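# Find the mislabeled box and move it to the tote

## Task

Each closed box on the office desks carries a FULL or EMPTY label, and exactly one of those labels is false. Place that one box inside the tote near the door so that no part of it sticks out over the tote's rim, and make sure every other box ends up resting on the desk it belongs to. The robot must not topple or be left leaning, or the task fails. Anything that stays in place only because the robot is holding it at the end does not count.

## Robot and tools

ROBOT. A TidyBot++: one wheeled base (0.54 m long, 0.50 m wide, 0.38 m tall, four powered casters) carrying a single seven-joint arm with a two-finger gripper. The shoulder sits 0.12 m ahead of the base centre and 0.68 m above the floor. Cameras: base_camera (fixed on the base, looking forward) and wrist_camera (looks along the hand). The arm begins folded with the hand down; folded, the hand pokes up to 0.08 m past the base front and the elbow reaches up to 1.15 m high.

FRAMES. Base frame: origin on the floor below the base centre, x forward, y left, z up. hand_pose is reported in it, as the point between the finger pads; its z axis runs out along the fingers, and the fingers close along its y axis. The odometry frame is the base frame as it was when the scene began. base_odometry heading is positive to the left, range -3.142 to 3.142; it counts wheel turns, so slip looks like travel, and it drifts a few cm and degrees over many moves. base_tilt is in degrees, positive when leaning forward or right.

execute_actions. Argument "actions": a list holding one action or none (none just reports state and images). An action may contain "base", "joints", or both, plus optional "speeds"; its motions begin together. "base" holds exactly one key, each a relative offset from where the base currently is, in the base frame: translate_m (metres, forward positive, -2 to 2), strafe_m (metres, left positive, -2 to 2), rotate_rad (radians, counter-clockwise from above positive, -6.3 to 6.3). "joints" holds absolute targets by name, in radians: joint_1_rad (any angle; positive turns the arm clockwise from above, opposite to rotate_rad), joint_2_rad shoulder (-2.249 to 2.249), joint_3_rad (any angle), joint_4_rad elbow (-2.579 to 2.579), joint_5_rad (any angle), joint_6_rad wrist (-2.099 to 2.099), joint_7_rad (any angle; hand down, positive is counter-clockwise from above, and at 1.57 the fingers open toward the robot's left and right), and gripper_pos from 0 (open, pad gap about 85 mm) to 1 (closed); gap is roughly 85 x (1 - gripper_pos) mm. Unbounded joints go the short way; to rotate further, send steps below half a turn. Done tolerances: ±0.039 for joints 1-4, ±0.056 for 5-7, ±0.03 gripper. "speeds" caps this action's base speed per key: translate_m and strafe_m 0.05 to 0.5 m/s, rotate_rad 0.1 to 1.57 rad/s (the maxima are the defaults). A base move needing over 8.667 s at its cap is rejected, and any action ends by 15 s. Unknown keys or out-of-range numbers reject the whole call, with no motion. Argument "cameras": list of base_camera, wrist_camera or all; omitted or null gives all, [] gives none. Anything left out of an action may keep pushing toward its previous target.

ARM GEOMETRY. Upper arm 0.42 m, forearm 0.31 m, hand 0.31 m to the hand point. With joint_1_rad = 0, joint_3_rad = 3.14, joint_5_rad = 0 the arm stays in the base's x-z plane; tilt from vertical (forward positive): upper arm = joint_2_rad, forearm = joint_2_rad - joint_4_rad, hand = that minus joint_6_rad. Forward reach from the shoulder is the sum of length x sin(tilt), height the sum of length x cos(tilt). A downward hand tops out near 0.94 m above the floor, only close to the base. Closed fingertips reach about 20 mm beyond the hand point.

RESULTS. base_status and joint_status: "done" (for the base, only that the wheels turned enough), "off_target" (rested away from target, may still push), "contact_stop"/"time_out" (target dropped, holding). "joint command not followed" with a "cause:" line means a self-collision check withheld the arm's targets (the gripper still moves); such targets may be retried on later actions. No check protects the base from the arm. on_its_own lists motion you did not command. motor_effort gives percent of maximum, peak in brackets, with noise and bias. Gripper at 1: "done" means empty hand; "off_target" means something is held. "ARM HIT" means a hard hit on the base or itself. MOTOR HOT warns from 60 °C; at 75 °C an OVER-TEMPERATURE FAULT lets the arm sink and marks joints "limit_stop_at_motor_heat" (resend targets). A torque sensor at its limit (104.5 N m joints 1-4, 51.3 N m joints 5-7; warnings at 56.7 and 29.4) freezes the arm and gripper for 10 s and skips the rest of the call. After any stop, later motion calls in the same reply are skipped.

ERRORS. Friction leaves joints slightly off while still "done"; correct by sending last command + (wanted - read). Held loads make the arm sag; never command a joint to its current reading while carrying. hand_pose itself may be off by 1-2 cm; trust the images.

OTHER TOOLS. wait: seconds 0 to 10, robot keeps its last command. zoom_image: camera plus region [x0, y0, x1, y1] in pixels, at most 504 x 504, from the latest full image. read_manual: section "licences" only. finished_scene: scene = current scene number; irreversible, and the goal must already hold. Base images are 644x364, wrist images 644x476 fisheye.

AVOID. Driving while the arm is caught above about 0.8 m (tip-over), sideways yanks on a raised hand, blocked base moves that keep shoving, drops, slams, and leaving a box held. Objects may occasionally get nudged. The robot holds its last command while you deliberate.

Each tool is called after ">>>" as name(argument=value, ...), one argument or row to a line, values as JSON.

## Session

>>> execute_actions(
  actions=[],
)

Scene clock: 0.00 s.
base_odometry: x=+0.000 y=+0.000 heading=+0.000 (m, m, rad; odometry frame)
base_tilt: forward=+0.3 right=-0.2 (deg)
base_status: not commanded
joint_positions: joint_1_rad=-0.058 joint_2_rad=-0.407 joint_3_rad=+3.107 joint_4_rad=-2.540 joint_5_rad=+0.012 joint_6_rad=-0.844 joint_7_rad=+1.549 gripper_pos=+0.000
joint_status: not commanded
motor_effort: joint_1_rad=+0 joint_2_rad=+1 joint_3_rad=+1 joint_4_rad=+13 joint_5_rad=+0 joint_6_rad=+2 joint_7_rad=+1 (%)
hand_pose: x=+0.2688 y=+0.0109 z=+0.5935 quat_wxyz=(+0.007, +0.996, +0.038, +0.083) (m; base frame)
pictures: base_camera, wrist_camera
Images, in order (width x height): base_camera 644x364, wrist_camera 644x476.

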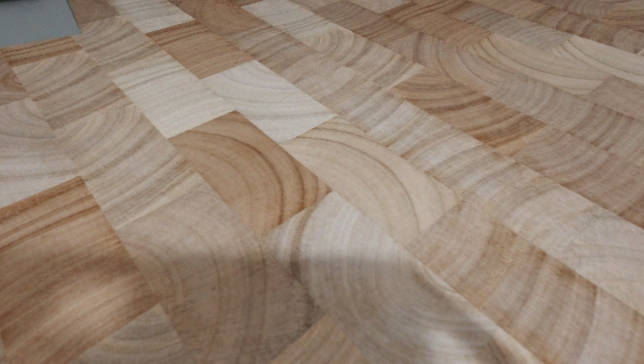

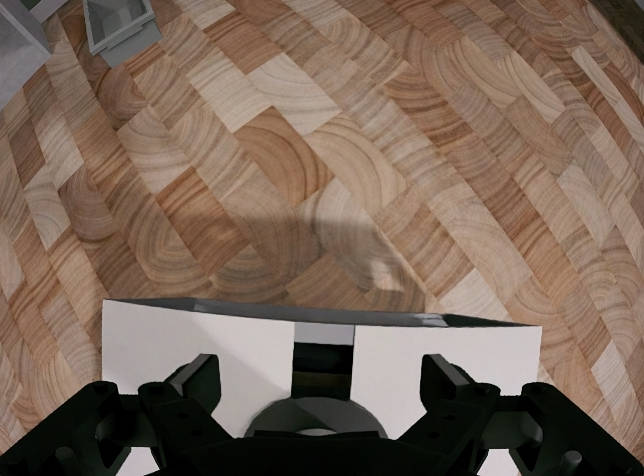

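>>> execute_actions(
  actions=[
    {"joints":{"joint_1_rad":0,"joint_2_rad":-0.5,"joint_3_rad":3.14,"joint_4_rad":-1.3,"joint_5_rad":0,"joint_6_rad":-1.1,"joint_7_rad":1.57}},
  ],
  cameras=["wrist_camera"],
)

>>> execute_actions(
  actions=[
    {"joints":{"joint_1_rad":1.57}},
  ],
  cameras=["wrist_camera"],
)

>>> execute_actions(
  actions=[
    {"joints":{"joint_1_rad":3.14}},
  ],
  cameras=["wrist_camera"],
)

>>> execute_actions(
  actions=[
    {"joints":{"joint_1_rad":4.71}},
  ],
  cameras=["wrist_camera"],
)

Scene clock: 3.07 s.
base_odometry: x=+0.000 y=+0.000 heading=+0.000 (m, m, rad; odometry frame)
base_tilt: forward=+0.3 right=-0.2 (deg)
base_status: not commanded
joint_positions: joint_1_rad=-0.013 joint_2_rad=-0.487 joint_3_rad=+3.128 joint_4_rad=-1.308 joint_5_rad=+0.012 joint_6_rad=-1.054 joint_7_rad=+1.549 gripper_pos=+0.000
joint_status: all done
motor_effort: joint_1_rad=+0(0) joint_2_rad=+0(6) joint_3_rad=+1(1) joint_4_rad=+19(22) joint_5_rad=+0(1) joint_6_rad=+9(10) joint_7_rad=+1(2) (%)
hand_pose: x=+0.4489 y=+0.0095 z=+1.1746 quat_wxyz=(-0.005, +0.806, +0.002, +0.592) (m; base frame)
pictures: wrist_camera
Images, in order (width x height): wrist_camera 644x476.

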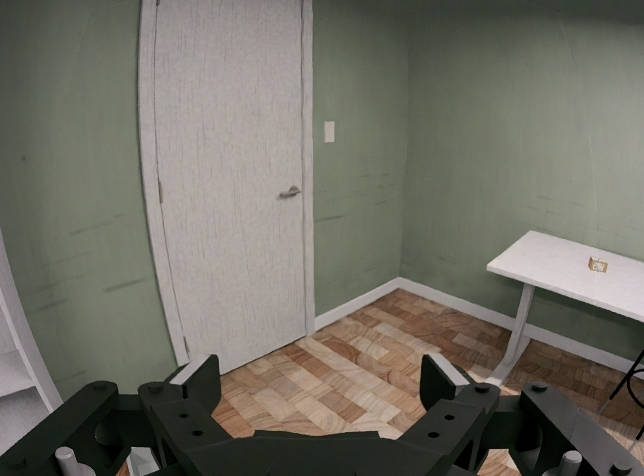

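Scene clock: 5.87 s.
base_odometry: x=+0.000 y=+0.000 heading=+0.000 (m, m, rad; odometry frame)
base_tilt: forward=+0.3 right=-0.2 (deg)
base_status: not commanded
joint_positions: joint_1_rad=+1.560 joint_2_rad=-0.487 joint_3_rad=+3.131 joint_4_rad=-1.308 joint_5_rad=+0.012 joint_6_rad=-1.054 joint_7_rad=+1.549 gripper_pos=+0.000
joint_status: all done
motor_effort: joint_1_rad=+0(0) joint_2_rad=+0(0) joint_3_rad=+1(1) joint_4_rad=+19(19) joint_5_rad=+0(0) joint_6_rad=+9(9) joint_7_rad=+1(1) (%)
hand_pose: x=+0.1259 y=-0.3300 z=+1.1747 quat_wxyz=(+0.415, +0.570, -0.570, +0.422) (m; base frame)
pictures: wrist_camera
Images, in order (width x height): wrist_camera 644x476.

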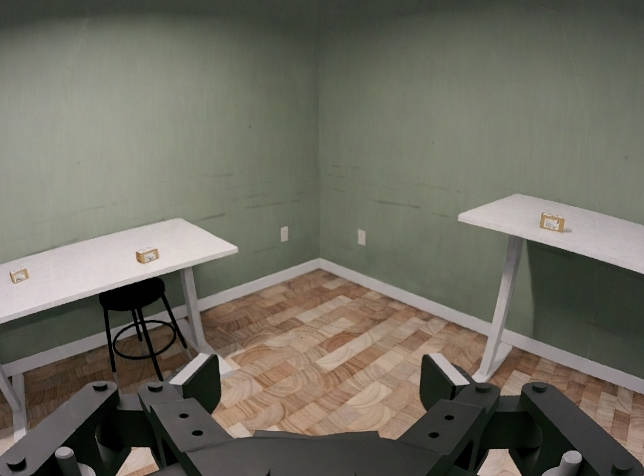

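Scene clock: 8.67 s.
base_odometry: x=+0.000 y=+0.000 heading=+0.000 (m, m, rad; odometry frame)
base_tilt: forward=+0.3 right=-0.2 (deg)
base_status: not commanded
joint_positions: joint_1_rad=+3.130 joint_2_rad=-0.487 joint_3_rad=+3.133 joint_4_rad=-1.308 joint_5_rad=+0.012 joint_6_rad=-1.054 joint_7_rad=+1.549 gripper_pos=+0.000
joint_status: all done
motor_effort: joint_1_rad=+0(0) joint_2_rad=+0(1) joint_3_rad=+0(1) joint_4_rad=+19(19) joint_5_rad=-1(0) joint_6_rad=+9(9) joint_7_rad=+1(1) (%)
hand_pose: x=-0.2110 y=-0.0066 z=+1.1747 quat_wxyz=(+0.592, +0.000, -0.806, +0.005) (m; base frame)
pictures: wrist_camera
Images, in order (width x height): wrist_camera 644x476.

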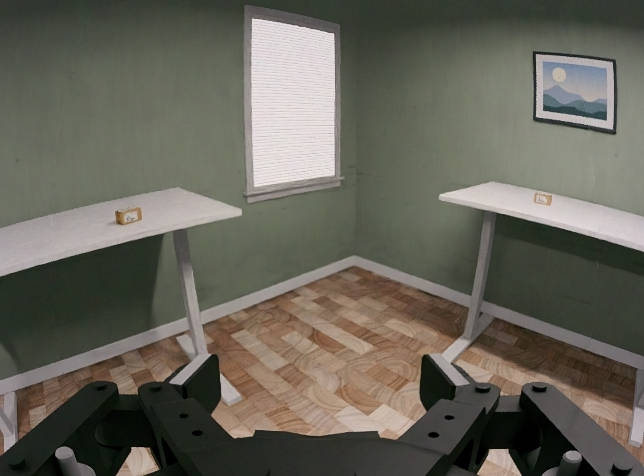

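Scene clock: 11.47 s.
base_odometry: x=+0.000 y=+0.000 heading=+0.000 (m, m, rad; odometry frame)
base_tilt: forward=+0.3 right=-0.2 (deg)
base_status: not commanded
joint_positions: joint_1_rad=+4.700 joint_2_rad=-0.487 joint_3_rad=+3.133 joint_4_rad=-1.308 joint_5_rad=+0.012 joint_6_rad=-1.054 joint_7_rad=+1.549 gripper_pos=+0.000
joint_status: all done
motor_effort: joint_1_rad=+0(0) joint_2_rad=+0(0) joint_3_rad=+0(1) joint_4_rad=+19(19) joint_5_rad=+0(1) joint_6_rad=+9(9) joint_7_rad=+1(1) (%)
hand_pose: x=+0.1125 y=+0.3300 z=+1.1747 quat_wxyz=(+0.422, -0.570, -0.570, -0.415) (m; base frame)
pictures: wrist_camera
Images, in order (width x height): wrist_camera 644x476.

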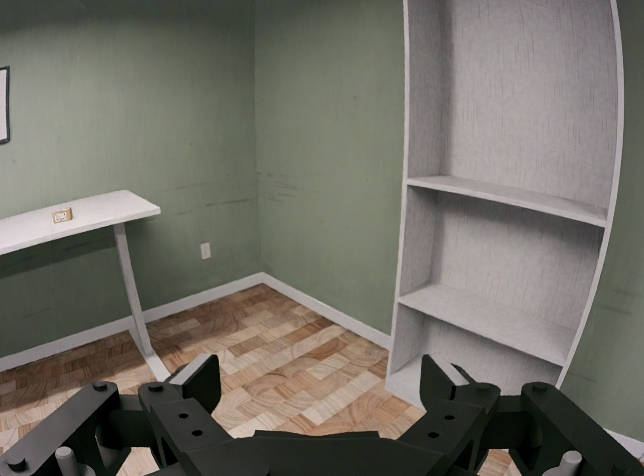

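>>> execute_actions(
  actions=[
    {"base":{"rotate_rad":-0.85},"joints":{"joint_1_rad":6.295,"joint_6_rad":-1.4}},
  ],
)

Scene clock: 14.57 s.
base_odometry: x=+0.000 y=+0.000 heading=-0.849 (m, m, rad; odometry frame)
base_tilt: forward=+0.3 right=-0.1 (deg)
base_status: done
joint_positions: joint_1_rad=+6.285 joint_2_rad=-0.488 joint_3_rad=+3.136 joint_4_rad=-1.308 joint_5_rad=+0.012 joint_6_rad=-1.355 joint_7_rad=+1.549 gripper_pos=+0.000
joint_status: all done
motor_effort: joint_1_rad=+0(1) joint_2_rad=+1(2) joint_3_rad=+0(2) joint_4_rad=+18(19) joint_5_rad=-1(1) joint_6_rad=+8(9) joint_7_rad=+1(1) (%)
hand_pose: x=+0.4078 y=-0.0003 z=+1.0913 quat_wxyz=(-0.001, -0.885, +0.009, -0.465) (m; base frame)
pictures: base_camera, wrist_camera
Images, in order (width x height): base_camera 644x364, wrist_camera 644x476.

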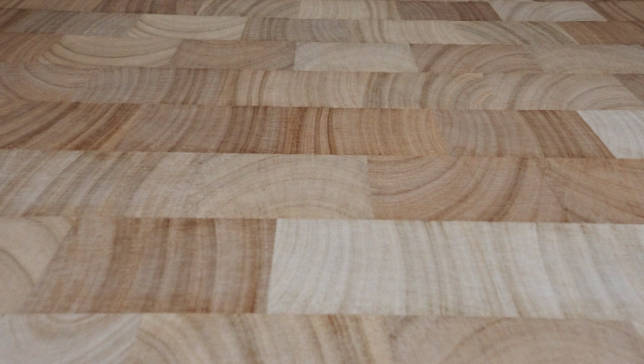

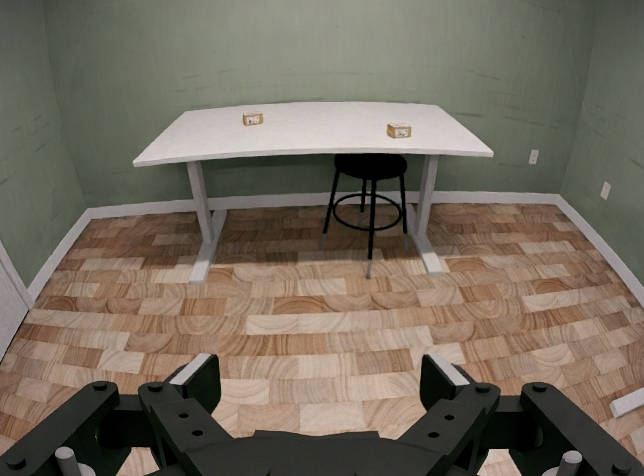

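>>> execute_actions(
  actions=[
    {"base":{"translate_m":1.0},"joints":{"joint_6_rad":-1.6}},
  ],
)

>>> zoom_image(
  camera="wrist_camera",
  region=[100,40,560,280],
)

Scene clock: 18.50 s.
base_odometry: x=+0.660 y=-0.751 heading=-0.850 (m, m, rad; odometry frame)
base_tilt: forward=+0.4 right=-0.2 (deg)
base_status: done
joint_positions: joint_1_rad=+6.285 joint_2_rad=-0.497 joint_3_rad=+3.136 joint_4_rad=-1.304 joint_5_rad=+0.012 joint_6_rad=-1.577 joint_7_rad=+1.549 gripper_pos=+0.000
joint_status: all done
motor_effort: joint_1_rad=+0(0) joint_2_rad=+1(5) joint_3_rad=+1(1) joint_4_rad=+17(18) joint_5_rad=-1(0) joint_6_rad=+7(8) joint_7_rad=+1(1) (%)
hand_pose: x=+0.3594 y=-0.0007 z=+1.0428 quat_wxyz=(-0.002, -0.929, +0.010, -0.370) (m; base frame)
pictures: base_camera, wrist_camera
Images, in order (width x height): base_camera 644x364, wrist_camera 644x476.

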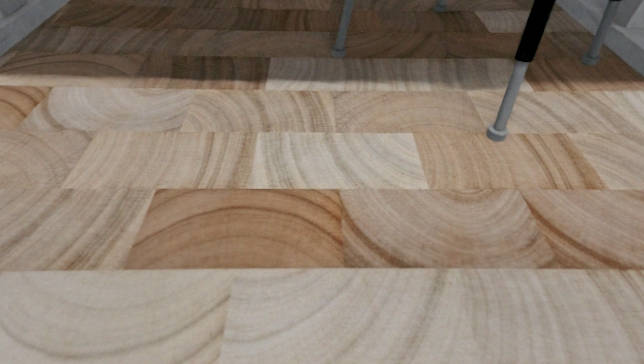

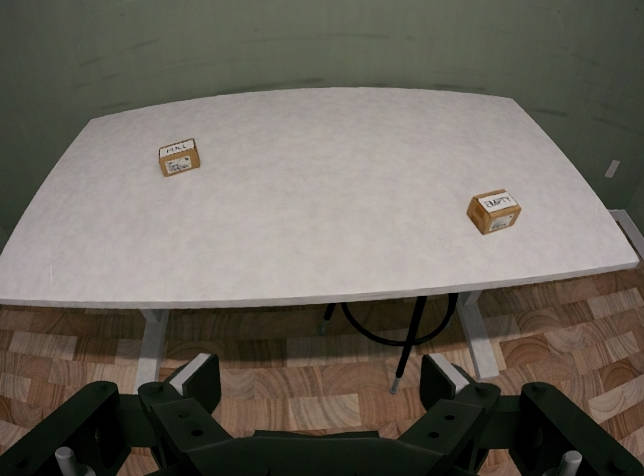

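Region (100, 40, 560, 280) of wrist_camera's 644x476 image, scaled by 1.096; it fills the top 263 rows of this view, and the rest is white.

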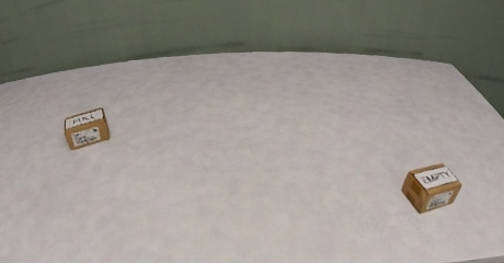

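>>> execute_actions(
  actions=[
    {"base":{"translate_m":0.27},"joints":{"joint_1_rad":7.01,"joint_2_rad":0.42,"joint_4_rad":-0.668,"joint_6_rad":-2.08,"joint_7_rad":1.13}},
  ],
)

Scene clock: 21.87 s.
base_odometry: x=+0.839 y=-0.954 heading=-0.850 (m, m, rad; odometry frame)
base_tilt: forward=+0.3 right=-0.1 (deg)
base_status: done
joint_positions: joint_1_rad=+7.005 joint_2_rad=+0.410 joint_3_rad=+3.136 joint_4_rad=-0.682 joint_5_rad=+0.012 joint_6_rad=-2.035 joint_7_rad=+1.155 gripper_pos=+0.000
joint_status: all done
motor_effort: joint_1_rad=+0(2) joint_2_rad=-31(33) joint_3_rad=+0(1) joint_4_rad=+16(18) joint_5_rad=-1(0) joint_6_rad=+1(7) joint_7_rad=+1(1) (%)
hand_pose: x=+0.4575 y=-0.2984 z=+0.9015 quat_wxyz=(-0.005, -0.842, +0.539, -0.007) (m; base frame)
pictures: base_camera, wrist_camera
Images, in order (width x height): base_camera 644x364, wrist_camera 644x476.

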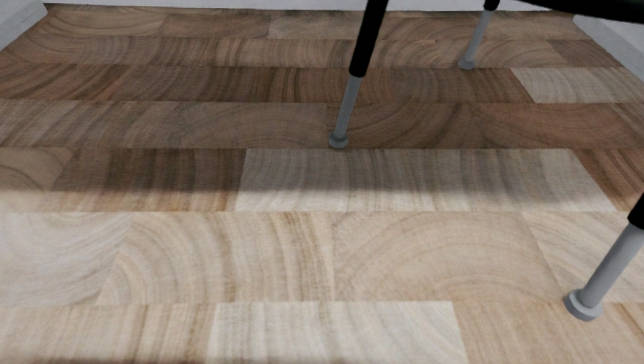

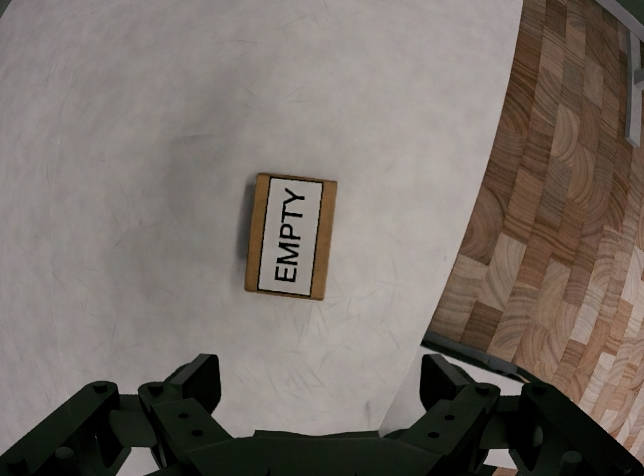

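>>> execute_actions(
  actions=[
    {"joints":{"joint_2_rad":0.524,"joint_4_rad":-0.80,"joint_6_rad":-1.80,"joint_7_rad":1.02}},
  ],
  cameras=["wrist_camera"],
)

Scene clock: 23.73 s.
base_odometry: x=+0.839 y=-0.954 heading=-0.850 (m, m, rad; odometry frame)
base_tilt: forward=+0.3 right=-0.1 (deg)
base_status: not commanded
joint_positions: joint_1_rad=+7.005 joint_2_rad=+0.530 joint_3_rad=+3.136 joint_4_rad=-0.795 joint_5_rad=+0.012 joint_6_rad=-1.836 joint_7_rad=+1.044 gripper_pos=+0.000
joint_status: all done
motor_effort: joint_1_rad=+0(0) joint_2_rad=-36(41) joint_3_rad=-1(1) joint_4_rad=+17(18) joint_5_rad=+0(0) joint_6_rad=+1(2) joint_7_rad=+1(1) (%)
hand_pose: x=+0.5026 y=-0.3381 z=+0.8103 quat_wxyz=(-0.003, -0.812, +0.584, +0.010) (m; base frame)
pictures: wrist_camera
Images, in order (width x height): wrist_camera 644x476.

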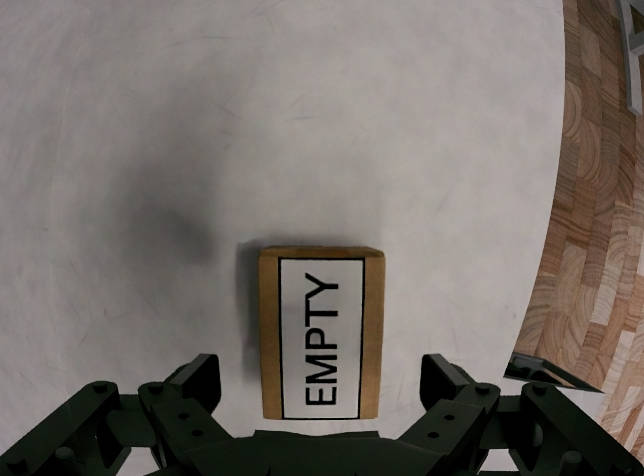

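>>> execute_actions(
  actions=[
    {"joints":{"joint_2_rad":0.492,"joint_4_rad":-0.975,"joint_6_rad":-1.635}},
  ],
  cameras=["wrist_camera"],
)

>>> execute_actions(
  actions=[
    {"joints":{"gripper_pos":1}},
  ],
  cameras=["wrist_camera"],
)

>>> execute_actions(
  actions=[
    {"joints":{"joint_2_rad":0.43}},
  ],
  cameras=["wrist_camera"],
)

Scene clock: 25.63 s.
base_odometry: x=+0.839 y=-0.954 heading=-0.850 (m, m, rad; odometry frame)
base_tilt: forward=+0.4 right=-0.1 (deg)
base_status: not commanded
joint_positions: joint_1_rad=+7.005 joint_2_rad=+0.511 joint_3_rad=+3.136 joint_4_rad=-0.966 joint_5_rad=+0.012 joint_6_rad=-1.679 joint_7_rad=+1.044 gripper_pos=+0.000
joint_status: all done
motor_effort: joint_1_rad=+0(0) joint_2_rad=-36(39) joint_3_rad=+0(0) joint_4_rad=+18(18) joint_5_rad=+0(0) joint_6_rad=+1(0) joint_7_rad=+1(1) (%)
hand_pose: x=+0.5048 y=-0.3400 z=+0.7671 quat_wxyz=(-0.004, -0.812, +0.583, +0.007) (m; base frame)
pictures: wrist_camera
Images, in order (width x height): wrist_camera 644x476.

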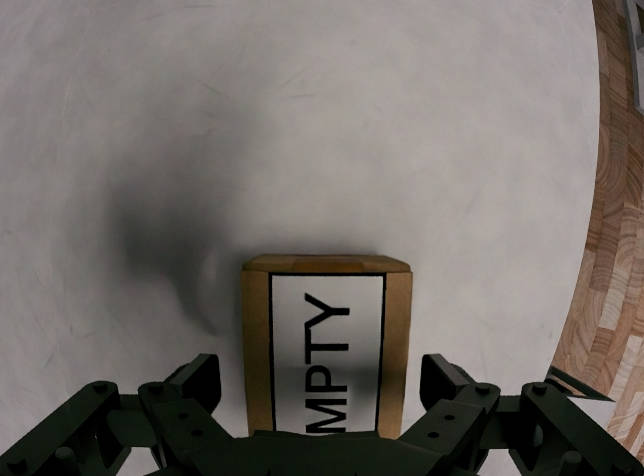

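Scene clock: 26.73 s.
base_odometry: x=+0.839 y=-0.954 heading=-0.850 (m, m, rad; odometry frame)
base_tilt: forward=+0.4 right=-0.1 (deg)
base_status: not commanded
joint_positions: joint_1_rad=+7.006 joint_2_rad=+0.504 joint_3_rad=+3.136 joint_4_rad=-0.972 joint_5_rad=+0.012 joint_6_rad=-1.678 joint_7_rad=+1.044 gripper_pos=+0.358
joint_status: gripper_pos off_target (ended at +0.358, target +1.000)
motor_effort: joint_1_rad=+0(1) joint_2_rad=-37(39) joint_3_rad=+0(1) joint_4_rad=+19(19) joint_5_rad=+0(2) joint_6_rad=+1(2) joint_7_rad=+1(1) (%)
hand_pose: x=+0.5034 y=-0.3389 z=+0.7690 quat_wxyz=(-0.004, -0.812, +0.583, +0.006) (m; base frame)
pictures: wrist_camera
Images, in order (width x height): wrist_camera 644x476.

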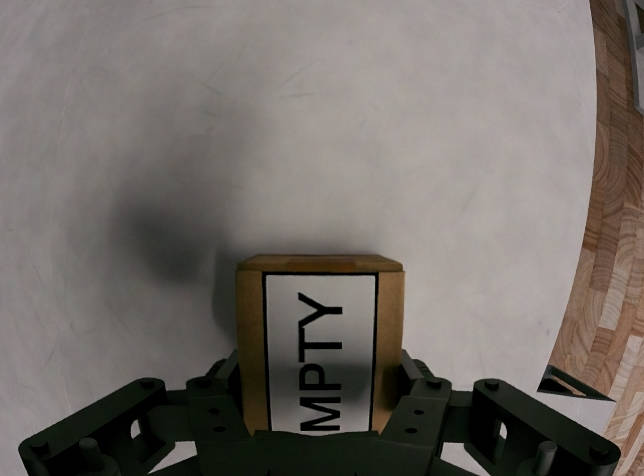

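Scene clock: 27.67 s.
base_odometry: x=+0.839 y=-0.954 heading=-0.850 (m, m, rad; odometry frame)
base_tilt: forward=+0.4 right=-0.1 (deg)
base_status: not commanded
joint_positions: joint_1_rad=+7.006 joint_2_rad=+0.450 joint_3_rad=+3.136 joint_4_rad=-0.974 joint_5_rad=+0.012 joint_6_rad=-1.678 joint_7_rad=+1.044 gripper_pos=+0.358
joint_status: all done
motor_effort: joint_1_rad=+0(0) joint_2_rad=-36(41) joint_3_rad=+0(0) joint_4_rad=+20(20) joint_5_rad=+0(0) joint_6_rad=+1(2) joint_7_rad=+1(1) (%)
hand_pose: x=+0.4988 y=-0.3349 z=+0.7958 quat_wxyz=(-0.007, -0.812, +0.583, -0.020) (m; base frame)
pictures: wrist_camera
Images, in order (width x height): wrist_camera 644x476.

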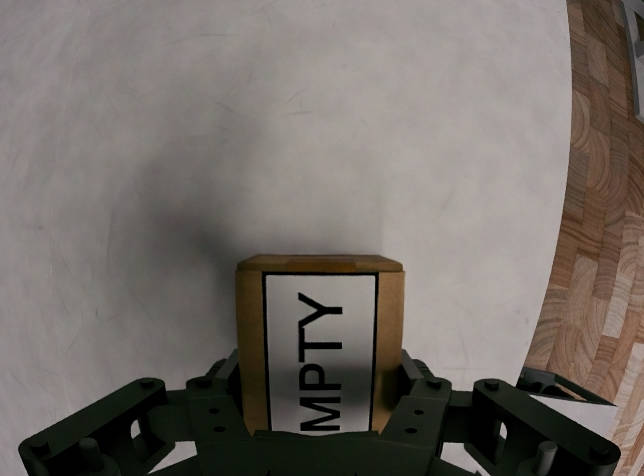

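>>> execute_actions(
  actions=[],
  cameras=[],
)

>>> execute_actions(
  actions=[
    {"joints":{"joint_2_rad":0.497}},
  ],
  cameras=[],
)

Scene clock: 28.03 s.
base_odometry: x=+0.839 y=-0.954 heading=-0.850 (m, m, rad; odometry frame)
base_tilt: forward=+0.3 right=-0.1 (deg)
base_status: not commanded
joint_positions: joint_1_rad=+7.006 joint_2_rad=+0.450 joint_3_rad=+3.136 joint_4_rad=-0.974 joint_5_rad=+0.012 joint_6_rad=-1.678 joint_7_rad=+1.044 gripper_pos=+0.358
joint_status: all done
motor_effort: joint_1_rad=+0(0) joint_2_rad=-37(41) joint_3_rad=+0(0) joint_4_rad=+19(20) joint_5_rad=+0(0) joint_6_rad=+2(2) joint_7_rad=+1(1) (%)
hand_pose: x=+0.4988 y=-0.3349 z=+0.7958 quat_wxyz=(-0.007, -0.812, +0.583, -0.020) (m; base frame)
pictures: none
No camera images: the call's "cameras" was empty. Leave "cameras" out to get every camera's image.

Scene clock: 28.93 s.
base_odometry: x=+0.839 y=-0.954 heading=-0.850 (m, m, rad; odometry frame)
base_tilt: forward=+0.3 right=-0.1 (deg)
base_status: not commanded
joint_positions: joint_1_rad=+7.006 joint_2_rad=+0.502 joint_3_rad=+3.136 joint_4_rad=-0.976 joint_5_rad=+0.012 joint_6_rad=-1.677 joint_7_rad=+1.044 gripper_pos=+0.358
joint_status: all done
motor_effort: joint_1_rad=+0(0) joint_2_rad=-36(41) joint_3_rad=+0(1) joint_4_rad=+18(20) joint_5_rad=+0(0) joint_6_rad=+2(2) joint_7_rad=+1(1) (%)
hand_pose: x=+0.5024 y=-0.3381 z=+0.7689 quat_wxyz=(-0.004, -0.812, +0.583, +0.007) (m; base frame)
pictures: none
No camera images: the call's "cameras" was empty. Leave "cameras" out to get every camera's image.

>>> execute_actions(
  actions=[
    {"joints":{"gripper_pos":0}},
  ],
  cameras=[],
)

>>> execute_actions(
  actions=[
    {"joints":{"joint_2_rad":0.44}},
  ],
  cameras=[],
)

>>> execute_actions(
  actions=[],
  cameras=["wrist_camera"],
)

Scene clock: 30.37 s.
base_odometry: x=+0.839 y=-0.954 heading=-0.850 (m, m, rad; odometry frame)
base_tilt: forward=+0.3 right=-0.2 (deg)
base_status: not commanded
joint_positions: joint_1_rad=+7.006 joint_2_rad=+0.502 joint_3_rad=+3.136 joint_4_rad=-0.976 joint_5_rad=+0.012 joint_6_rad=-1.677 joint_7_rad=+1.044 gripper_pos=+0.000
joint_status: all done
motor_effort: joint_1_rad=+0(0) joint_2_rad=-36(39) joint_3_rad=-1(1) joint_4_rad=+18(19) joint_5_rad=+0(0) joint_6_rad=+1(1) joint_7_rad=+1(1) (%)
hand_pose: x=+0.5024 y=-0.3381 z=+0.7690 quat_wxyz=(-0.004, -0.812, +0.583, +0.007) (m; base frame)
pictures: none
No camera images: the call's "cameras" was empty. Leave "cameras" out to get every camera's image.

Scene clock: 31.27 s.
base_odometry: x=+0.839 y=-0.954 heading=-0.850 (m, m, rad; odometry frame)
base_tilt: forward=+0.3 right=-0.2 (deg)
base_status: not commanded
joint_positions: joint_1_rad=+7.006 joint_2_rad=+0.447 joint_3_rad=+3.136 joint_4_rad=-0.976 joint_5_rad=+0.012 joint_6_rad=-1.677 joint_7_rad=+1.044 gripper_pos=+0.000
joint_status: all done
motor_effort: joint_1_rad=+0(0) joint_2_rad=-34(39) joint_3_rad=-1(0) joint_4_rad=+18(18) joint_5_rad=-1(0) joint_6_rad=+2(2) joint_7_rad=+1(1) (%)
hand_pose: x=+0.4983 y=-0.3345 z=+0.7969 quat_wxyz=(-0.007, -0.812, +0.583, -0.021) (m; base frame)
pictures: none
No camera images: the call's "cameras" was empty. Leave "cameras" out to get every camera's image.

Scene clock: 31.27 s.
base_odometry: x=+0.839 y=-0.954 heading=-0.850 (m, m, rad; odometry frame)
base_tilt: forward=+0.3 right=-0.2 (deg)
base_status: not commanded
joint_positions: joint_1_rad=+7.006 joint_2_rad=+0.447 joint_3_rad=+3.136 joint_4_rad=-0.976 joint_5_rad=+0.012 joint_6_rad=-1.677 joint_7_rad=+1.044 gripper_pos=+0.000
joint_status: all done
motor_effort: joint_1_rad=+0(0) joint_2_rad=-34(39) joint_3_rad=-1(0) joint_4_rad=+18(18) joint_5_rad=-1(0) joint_6_rad=+2(2) joint_7_rad=+1(1) (%)
hand_pose: x=+0.4983 y=-0.3345 z=+0.7969 quat_wxyz=(-0.007, -0.812, +0.583, -0.021) (m; base frame)
pictures: wrist_camera
Images, in order (width x height): wrist_camera 644x476.

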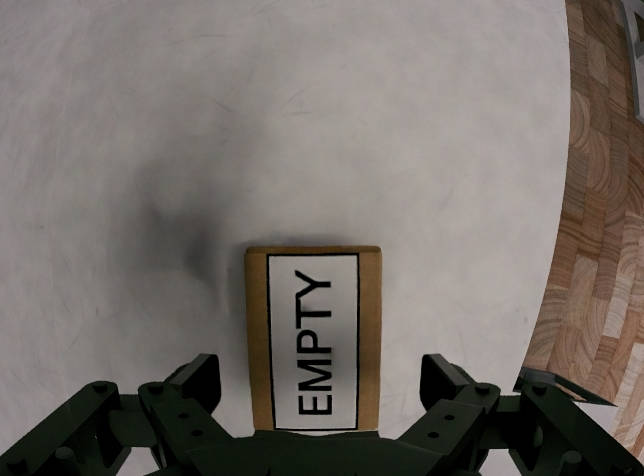

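>>> execute_actions(
  actions=[
    {"joints":{"joint_2_rad":0.42,"joint_4_rad":-0.72,"joint_6_rad":-2.0}},
  ],
  cameras=[],
)

>>> execute_actions(
  actions=[
    {"base":{"strafe_m":0.2},"joints":{"joint_1_rad":5.98,"joint_7_rad":-0.2}},
  ],
  cameras=[],
)

>>> execute_actions(
  actions=[
    {"base":{"translate_m":0.08},"joints":{"joint_2_rad":0.48}},
  ],
)

Scene clock: 33.17 s.
base_odometry: x=+0.839 y=-0.954 heading=-0.850 (m, m, rad; odometry frame)
base_tilt: forward=+0.4 right=-0.1 (deg)
base_status: not commanded
joint_positions: joint_1_rad=+7.006 joint_2_rad=+0.427 joint_3_rad=+3.136 joint_4_rad=-0.728 joint_5_rad=+0.012 joint_6_rad=-1.959 joint_7_rad=+1.044 gripper_pos=+0.000
joint_status: all done
motor_effort: joint_1_rad=+0(0) joint_2_rad=-33(36) joint_3_rad=+0(0) joint_4_rad=+16(19) joint_5_rad=+0(0) joint_6_rad=+1(1) joint_7_rad=+1(1) (%)
hand_pose: x=+0.4718 y=-0.3113 z=+0.8804 quat_wxyz=(-0.006, -0.811, +0.585, -0.013) (m; base frame)
pictures: none
No camera images: the call's "cameras" was empty. Leave "cameras" out to get every camera's image.

Scene clock: 35.47 s.
base_odometry: x=+0.989 y=-0.822 heading=-0.850 (m, m, rad; odometry frame)
base_tilt: forward=+0.3 right=-0.2 (deg)
base_status: done
joint_positions: joint_1_rad=+5.984 joint_2_rad=+0.427 joint_3_rad=+3.139 joint_4_rad=-0.728 joint_5_rad=+0.012 joint_6_rad=-1.959 joint_7_rad=-0.177 gripper_pos=+0.000
joint_status: all done
motor_effort: joint_1_rad=+1(4) joint_2_rad=-32(37) joint_3_rad=+0(2) joint_4_rad=+16(17) joint_5_rad=+0(1) joint_6_rad=+1(2) joint_7_rad=+1(0) (%)
hand_pose: x=+0.5688 y=+0.1379 z=+0.8807 quat_wxyz=(+0.009, -0.748, +0.663, -0.011) (m; base frame)
pictures: none
No camera images: the call's "cameras" was empty. Leave "cameras" out to get every camera's image.

Scene clock: 36.57 s.
base_odometry: x=+1.042 y=-0.882 heading=-0.850 (m, m, rad; odometry frame)
base_tilt: forward=+0.3 right=-0.2 (deg)
base_status: done
joint_positions: joint_1_rad=+5.984 joint_2_rad=+0.482 joint_3_rad=+3.139 joint_4_rad=-0.728 joint_5_rad=+0.012 joint_6_rad=-1.959 joint_7_rad=-0.177 gripper_pos=+0.000
joint_status: all done
motor_effort: joint_1_rad=+0(1) joint_2_rad=-35(38) joint_3_rad=+0(1) joint_4_rad=+16(17) joint_5_rad=-1(0) joint_6_rad=+1(0) joint_7_rad=+1(1) (%)
hand_pose: x=+0.5785 y=+0.1409 z=+0.8545 quat_wxyz=(-0.014, -0.748, +0.663, +0.003) (m; base frame)
pictures: base_camera, wrist_camera
Images, in order (width x height): base_camera 644x364, wrist_camera 644x476.

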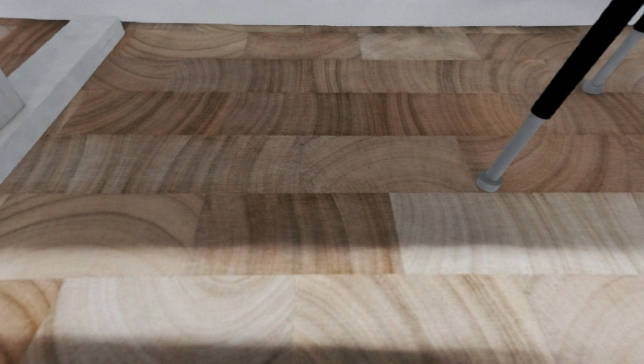

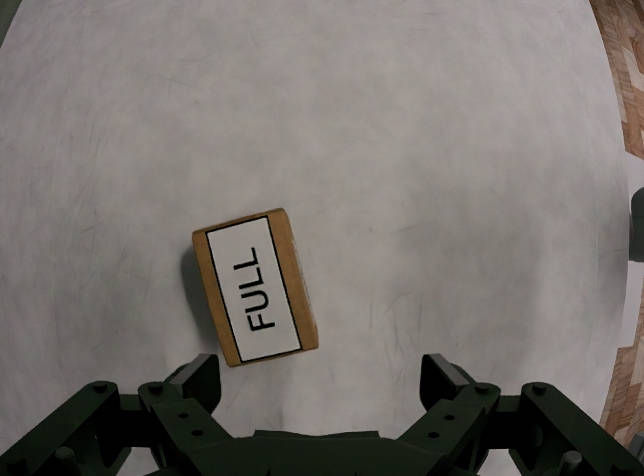

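>>> execute_actions(
  actions=[
    {"joints":{"joint_1_rad":6.06,"joint_2_rad":0.515,"joint_4_rad":-0.80,"joint_6_rad":-1.79,"joint_7_rad":0.185}},
  ],
  cameras=["wrist_camera"],
)

Scene clock: 37.90 s.
base_odometry: x=+1.042 y=-0.882 heading=-0.850 (m, m, rad; odometry frame)
base_tilt: forward=+0.3 right=-0.2 (deg)
base_status: not commanded
joint_positions: joint_1_rad=+6.060 joint_2_rad=+0.508 joint_3_rad=+3.139 joint_4_rad=-0.790 joint_5_rad=+0.012 joint_6_rad=-1.827 joint_7_rad=+0.174 gripper_pos=+0.000
joint_status: all done
motor_effort: joint_1_rad=+0(3) joint_2_rad=-36(38) joint_3_rad=-1(1) joint_4_rad=+17(17) joint_5_rad=+0(0) joint_6_rad=+1(0) joint_7_rad=+1(1) (%)
hand_pose: x=+0.6192 y=+0.1122 z=+0.8229 quat_wxyz=(+0.003, -0.832, +0.554, -0.009) (m; base frame)
pictures: wrist_camera
Images, in order (width x height): wrist_camera 644x476.

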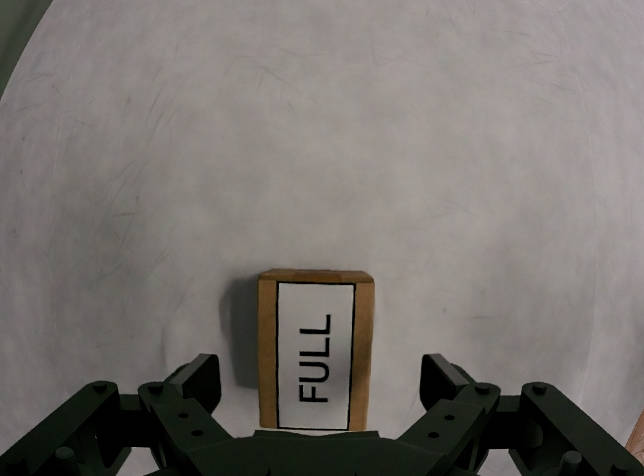

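>>> execute_actions(
  actions=[
    {"joints":{"joint_4_rad":-0.975,"joint_6_rad":-1.63}},
  ],
  cameras=["wrist_camera"],
)

>>> execute_actions(
  actions=[
    {"joints":{"gripper_pos":1}},
  ],
  cameras=[],
)

>>> execute_actions(
  actions=[
    {"joints":{"joint_2_rad":0.43}},
  ],
  cameras=["wrist_camera"],
)

>>> wait(
  seconds=0.3,
)

Scene clock: 39.57 s.
base_odometry: x=+1.042 y=-0.882 heading=-0.850 (m, m, rad; odometry frame)
base_tilt: forward=+0.3 right=-0.2 (deg)
base_status: not commanded
joint_positions: joint_1_rad=+6.060 joint_2_rad=+0.510 joint_3_rad=+3.139 joint_4_rad=-0.967 joint_5_rad=+0.012 joint_6_rad=-1.674 joint_7_rad=+0.174 gripper_pos=+0.000
joint_status: all done
motor_effort: joint_1_rad=+0(0) joint_2_rad=-36(38) joint_3_rad=+0(0) joint_4_rad=+18(18) joint_5_rad=-1(0) joint_6_rad=+1(2) joint_7_rad=+1(1) (%)
hand_pose: x=+0.6221 y=+0.1128 z=+0.7675 quat_wxyz=(-0.007, -0.833, +0.553, -0.001) (m; base frame)
pictures: wrist_camera
Images, in order (width x height): wrist_camera 644x476.

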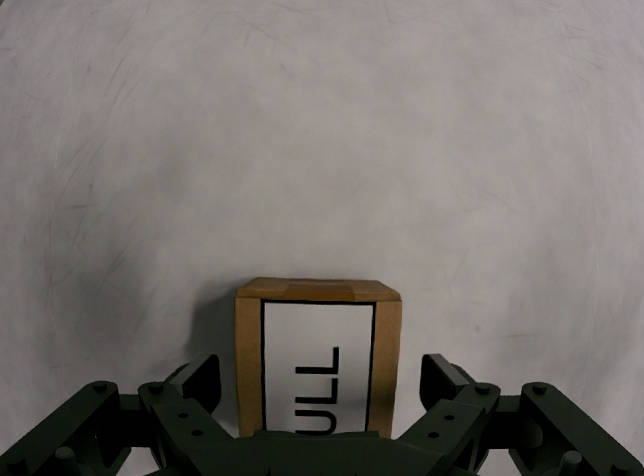

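Scene clock: 40.67 s.
base_odometry: x=+1.042 y=-0.882 heading=-0.850 (m, m, rad; odometry frame)
base_tilt: forward=+0.3 right=-0.2 (deg)
base_status: not commanded
joint_positions: joint_1_rad=+6.060 joint_2_rad=+0.507 joint_3_rad=+3.139 joint_4_rad=-0.968 joint_5_rad=+0.012 joint_6_rad=-1.671 joint_7_rad=+0.174 gripper_pos=+0.356
joint_status: gripper_pos off_target (ended at +0.356, target +1.000)
motor_effort: joint_1_rad=+0(1) joint_2_rad=-34(40) joint_3_rad=+0(1) joint_4_rad=+16(20) joint_5_rad=+0(0) joint_6_rad=+1(4) joint_7_rad=+1(1) (%)
hand_pose: x=+0.6225 y=+0.1129 z=+0.7686 quat_wxyz=(-0.005, -0.833, +0.553, -0.003) (m; base frame)
pictures: none
No camera images: the call's "cameras" was empty. Leave "cameras" out to get every camera's image.

Scene clock: 41.70 s.
base_odometry: x=+1.042 y=-0.882 heading=-0.850 (m, m, rad; odometry frame)
base_tilt: forward=+0.3 right=-0.2 (deg)
base_status: not commanded
joint_positions: joint_1_rad=+6.060 joint_2_rad=+0.463 joint_3_rad=+3.139 joint_4_rad=-0.982 joint_5_rad=+0.012 joint_6_rad=-1.670 joint_7_rad=+0.174 gripper_pos=+0.356
joint_status: all done
motor_effort: joint_1_rad=+0(0) joint_2_rad=-38(42) joint_3_rad=-1(1) joint_4_rad=+20(21) joint_5_rad=+0(0) joint_6_rad=+1(0) joint_7_rad=+1(1) (%)
hand_pose: x=+0.6149 y=+0.1112 z=+0.7869 quat_wxyz=(+0.006, -0.833, +0.553, -0.013) (m; base frame)
pictures: wrist_camera
Images, in order (width x height): wrist_camera 644x476.

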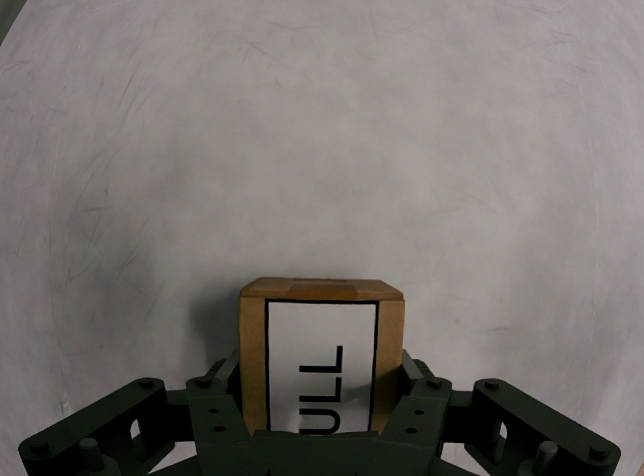

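Scene clock: 42.00 s.
base_odometry: x=+1.042 y=-0.882 heading=-0.850 (m, m, rad; odometry frame)
base_tilt: forward=+0.4 right=-0.2 (deg)
base_status: not commanded
joint_positions: joint_1_rad=+6.060 joint_2_rad=+0.463 joint_3_rad=+3.139 joint_4_rad=-0.982 joint_5_rad=+0.012 joint_6_rad=-1.670 joint_7_rad=+0.174 gripper_pos=+0.356
joint_status: all done
motor_effort: joint_1_rad=+0(0) joint_2_rad=-39(42) joint_3_rad=+0(1) joint_4_rad=+20(21) joint_5_rad=+0(0) joint_6_rad=+1(0) joint_7_rad=+1(1) (%)
hand_pose: x=+0.6149 y=+0.1112 z=+0.7869 quat_wxyz=(+0.006, -0.833, +0.553, -0.013) (m; base frame)
wait: 0.30 s; at rest by 0.27 s
pictures: base_camera, wrist_camera
Images, in order (width x height): base_camera 644x364, wrist_camera 644x476.

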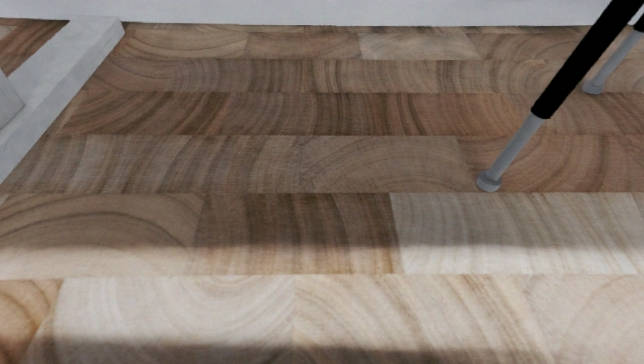

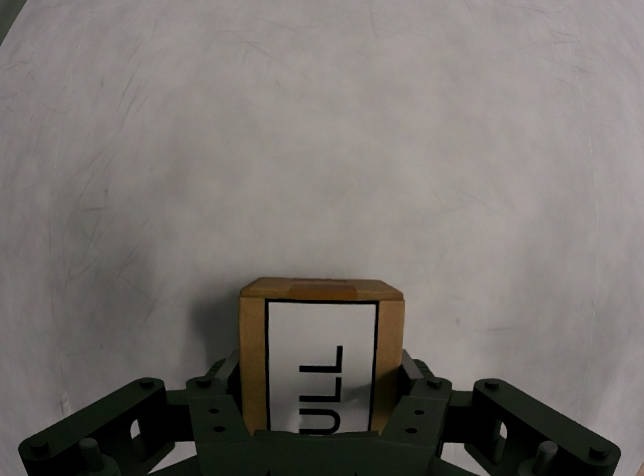

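>>> execute_actions(
  actions=[
    {"joints":{"joint_2_rad":0.49}},
  ],
  cameras=[],
)

>>> execute_actions(
  actions=[
    {"joints":{"gripper_pos":0}},
  ],
  cameras=[],
)

>>> execute_actions(
  actions=[
    {"joints":{"joint_2_rad":0.36}},
  ],
  cameras=["wrist_camera"],
)

>>> execute_actions(
  actions=[
    {"base":{"translate_m":-1.0},"joints":{"joint_1_rad":6.29,"joint_2_rad":-0.3,"joint_4_rad":-0.6,"joint_6_rad":-1.75,"joint_7_rad":1.59}},
  ],
  cameras=[],
)

>>> execute_actions(
  actions=[
    {"base":{"rotate_rad":-1.58}},
  ],
)

Scene clock: 43.50 s.
base_odometry: x=+1.042 y=-0.882 heading=-0.850 (m, m, rad; odometry frame)
base_tilt: forward=+0.4 right=-0.2 (deg)
base_status: not commanded
joint_positions: joint_1_rad=+6.060 joint_2_rad=+0.498 joint_3_rad=+3.139 joint_4_rad=-0.982 joint_5_rad=+0.012 joint_6_rad=-1.669 joint_7_rad=+0.174 gripper_pos=+0.356
joint_status: all done
motor_effort: joint_1_rad=+0(0) joint_2_rad=-34(41) joint_3_rad=+0(0) joint_4_rad=+17(21) joint_5_rad=+0(0) joint_6_rad=+2(2) joint_7_rad=+1(1) (%)
hand_pose: x=+0.6183 y=+0.1120 z=+0.7687 quat_wxyz=(-0.006, -0.833, +0.553, -0.001) (m; base frame)
pictures: none
No camera images: the call's "cameras" was empty. Leave "cameras" out to get every camera's image.

Scene clock: 44.60 s.
base_odometry: x=+1.042 y=-0.882 heading=-0.850 (m, m, rad; odometry frame)
base_tilt: forward=+0.4 right=-0.2 (deg)
base_status: not commanded
joint_positions: joint_1_rad=+6.060 joint_2_rad=+0.497 joint_3_rad=+3.139 joint_4_rad=-0.980 joint_5_rad=+0.012 joint_6_rad=-1.669 joint_7_rad=+0.174 gripper_pos=+0.000
joint_status: all done
motor_effort: joint_1_rad=+0(0) joint_2_rad=-36(40) joint_3_rad=+0(1) joint_4_rad=+17(20) joint_5_rad=+0(0) joint_6_rad=+1(1) joint_7_rad=+1(1) (%)
hand_pose: x=+0.6186 y=+0.1120 z=+0.7699 quat_wxyz=(-0.005, -0.833, +0.553, -0.002) (m; base frame)
pictures: none
No camera images: the call's "cameras" was empty. Leave "cameras" out to get every camera's image.

Scene clock: 45.67 s.
base_odometry: x=+1.042 y=-0.882 heading=-0.850 (m, m, rad; odometry frame)
base_tilt: forward=+0.4 right=-0.2 (deg)
base_status: not commanded
joint_positions: joint_1_rad=+6.060 joint_2_rad=+0.356 joint_3_rad=+3.139 joint_4_rad=-0.979 joint_5_rad=+0.012 joint_6_rad=-1.669 joint_7_rad=+0.174 gripper_pos=+0.000
joint_status: all done
motor_effort: joint_1_rad=+0(0) joint_2_rad=-31(38) joint_3_rad=-1(1) joint_4_rad=+18(20) joint_5_rad=+0(0) joint_6_rad=+2(2) joint_7_rad=+1(1) (%)
hand_pose: x=+0.6019 y=+0.1082 z=+0.8410 quat_wxyz=(+0.046, -0.831, +0.552, -0.051) (m; base frame)
pictures: wrist_camera
Images, in order (width x height): wrist_camera 644x476.

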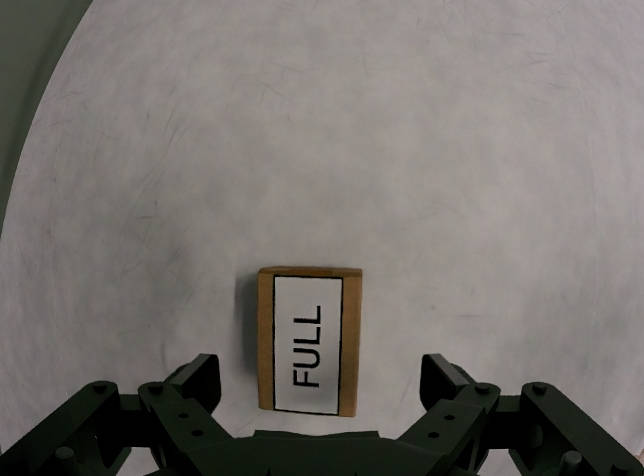

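Scene clock: 49.17 s.
base_odometry: x=+0.382 y=-0.131 heading=-0.850 (m, m, rad; odometry frame)
base_tilt: forward=+0.3 right=-0.2 (deg)
base_status: done
joint_positions: joint_1_rad=+6.278 joint_2_rad=-0.308 joint_3_rad=+3.139 joint_4_rad=-0.601 joint_5_rad=+0.012 joint_6_rad=-1.706 joint_7_rad=+1.569 gripper_pos=+0.000
joint_status: all done
motor_effort: joint_1_rad=+0(3) joint_2_rad=+1(36) joint_3_rad=+0(1) joint_4_rad=+11(21) joint_5_rad=+0(0) joint_6_rad=+8(8) joint_7_rad=+1(1) (%)
hand_pose: x=+0.3652 y=+0.0000 z=+1.2546 quat_wxyz=(-0.002, -0.841, +0.001, -0.541) (m; base frame)
pictures: none
No camera images: the call's "cameras" was empty. Leave "cameras" out to get every camera's image.

Scene clock: 51.47 s.
base_odometry: x=+0.382 y=-0.131 heading=-2.429 (m, m, rad; odometry frame)
base_tilt: forward=+0.3 right=-0.2 (deg)
base_status: done
joint_positions: joint_1_rad=+6.279 joint_2_rad=-0.308 joint_3_rad=+3.139 joint_4_rad=-0.601 joint_5_rad=+0.012 joint_6_rad=-1.706 joint_7_rad=+1.569 gripper_pos=+0.000
joint_status: not commanded
motor_effort: joint_1_rad=+0(0) joint_2_rad=+1(2) joint_3_rad=+0(0) joint_4_rad=+11(11) joint_5_rad=-1(0) joint_6_rad=+9(8) joint_7_rad=+1(1) (%)
hand_pose: x=+0.3653 y=-0.0002 z=+1.2545 quat_wxyz=(-0.003, -0.841, +0.002, -0.541) (m; base frame)
pictures: base_camera, wrist_camera
Images, in order (width x height): base_camera 644x364, wrist_camera 644x476.

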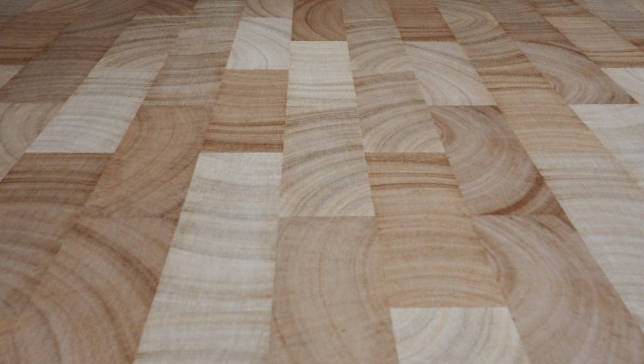

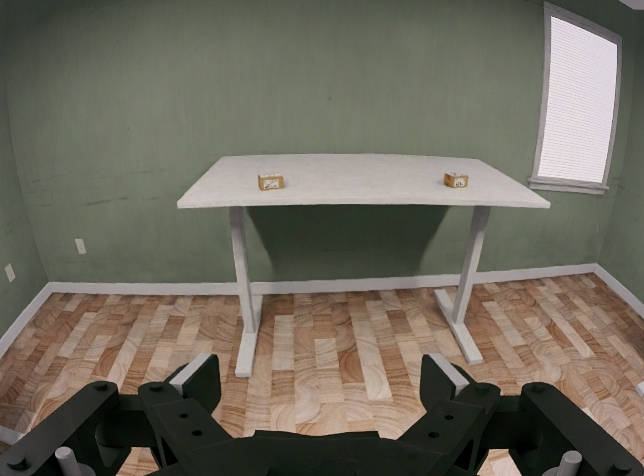

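>>> execute_actions(
  actions=[
    {"base":{"translate_m":0.8},"joints":{"joint_6_rad":-2.05}},
  ],
)

>>> zoom_image(
  camera="wrist_camera",
  region=[140,100,644,320],
)

Scene clock: 54.83 s.
base_odometry: x=-0.224 y=-0.654 heading=-2.429 (m, m, rad; odometry frame)
base_tilt: forward=+0.3 right=-0.1 (deg)
base_status: done
joint_positions: joint_1_rad=+6.279 joint_2_rad=-0.299 joint_3_rad=+3.139 joint_4_rad=-0.601 joint_5_rad=+0.012 joint_6_rad=-2.029 joint_7_rad=+1.569 gripper_pos=+0.000
joint_status: all done
motor_effort: joint_1_rad=+0(0) joint_2_rad=+0(7) joint_3_rad=+0(1) joint_4_rad=+10(11) joint_5_rad=+0(0) joint_6_rad=+7(9) joint_7_rad=+1(1) (%)
hand_pose: x=+0.3142 y=-0.0003 z=+1.1697 quat_wxyz=(-0.003, -0.919, +0.002, -0.394) (m; base frame)
pictures: base_camera, wrist_camera
Images, in order (width x height): base_camera 644x364, wrist_camera 644x476.

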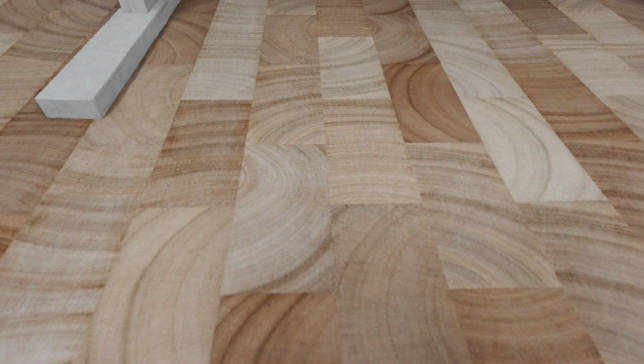

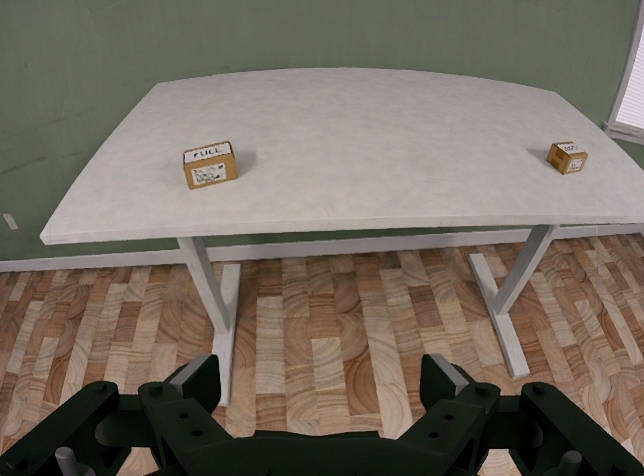

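Region (140, 100, 644, 320) of wrist_camera's 644x476 image, scaled by 1.000; it fills the top 220 rows of this view, and the rest is white.

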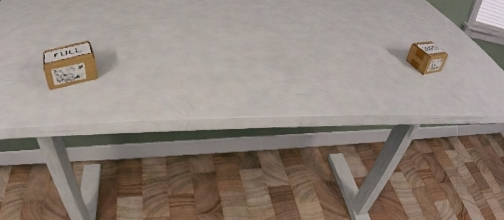

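>>> execute_actions(
  actions=[
    {"base":{"strafe_m":-0.13},"joints":{"joint_2_rad":0.0,"joint_4_rad":-1.16,"joint_5_rad":-0.85,"joint_6_rad":-1.86,"joint_7_rad":3.07}},
  ],
  cameras=["wrist_camera"],
)

>>> execute_actions(
  actions=[
    {"base":{"translate_m":0.2}},
  ],
  cameras=["wrist_camera"],
)

Scene clock: 58.60 s.
base_odometry: x=-0.309 y=-0.555 heading=-2.429 (m, m, rad; odometry frame)
base_tilt: forward=+0.4 right=-0.1 (deg)
base_status: done
joint_positions: joint_1_rad=+6.280 joint_2_rad=-0.006 joint_3_rad=+3.140 joint_4_rad=-1.152 joint_5_rad=-0.805 joint_6_rad=-1.904 joint_7_rad=+3.050 gripper_pos=+0.000
joint_status: all done
motor_effort: joint_1_rad=+0(0) joint_2_rad=-15(17) joint_3_rad=+0(2) joint_4_rad=+16(17) joint_5_rad=-6(6) joint_6_rad=+3(7) joint_7_rad=+1(1) (%)
hand_pose: x=+0.3931 y=+0.2147 z=+1.0046 quat_wxyz=(+0.241, -0.579, -0.728, -0.276) (m; base frame)
pictures: wrist_camera
Images, in order (width x height): wrist_camera 644x476.

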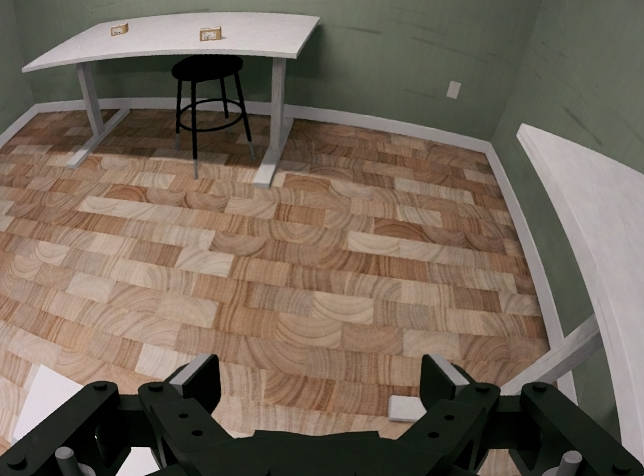

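Scene clock: 60.23 s.
base_odometry: x=-0.461 y=-0.686 heading=-2.429 (m, m, rad; odometry frame)
base_tilt: forward=+0.4 right=-0.2 (deg)
base_status: done
joint_positions: joint_1_rad=+6.280 joint_2_rad=+0.005 joint_3_rad=+3.140 joint_4_rad=-1.152 joint_5_rad=-0.806 joint_6_rad=-1.902 joint_7_rad=+3.050 gripper_pos=+0.000
joint_status: not commanded
motor_effort: joint_1_rad=+0(0) joint_2_rad=-16(20) joint_3_rad=+0(0) joint_4_rad=+16(17) joint_5_rad=-6(7) joint_6_rad=+2(3) joint_7_rad=+1(1) (%)
hand_pose: x=+0.3970 y=+0.2150 z=+1.0019 quat_wxyz=(+0.245, -0.581, -0.726, -0.274) (m; base frame)
pictures: wrist_camera
Images, in order (width x height): wrist_camera 644x476.

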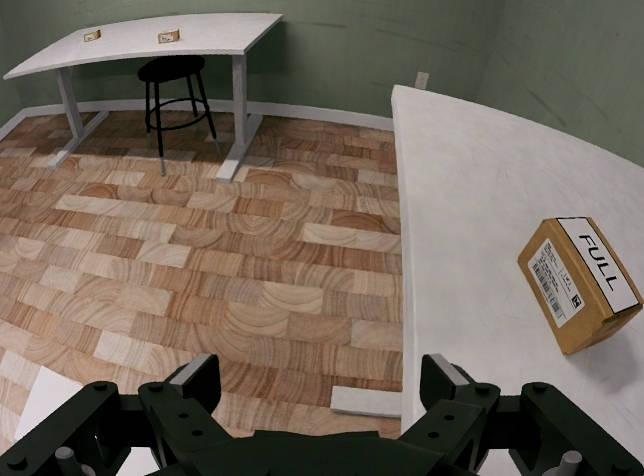

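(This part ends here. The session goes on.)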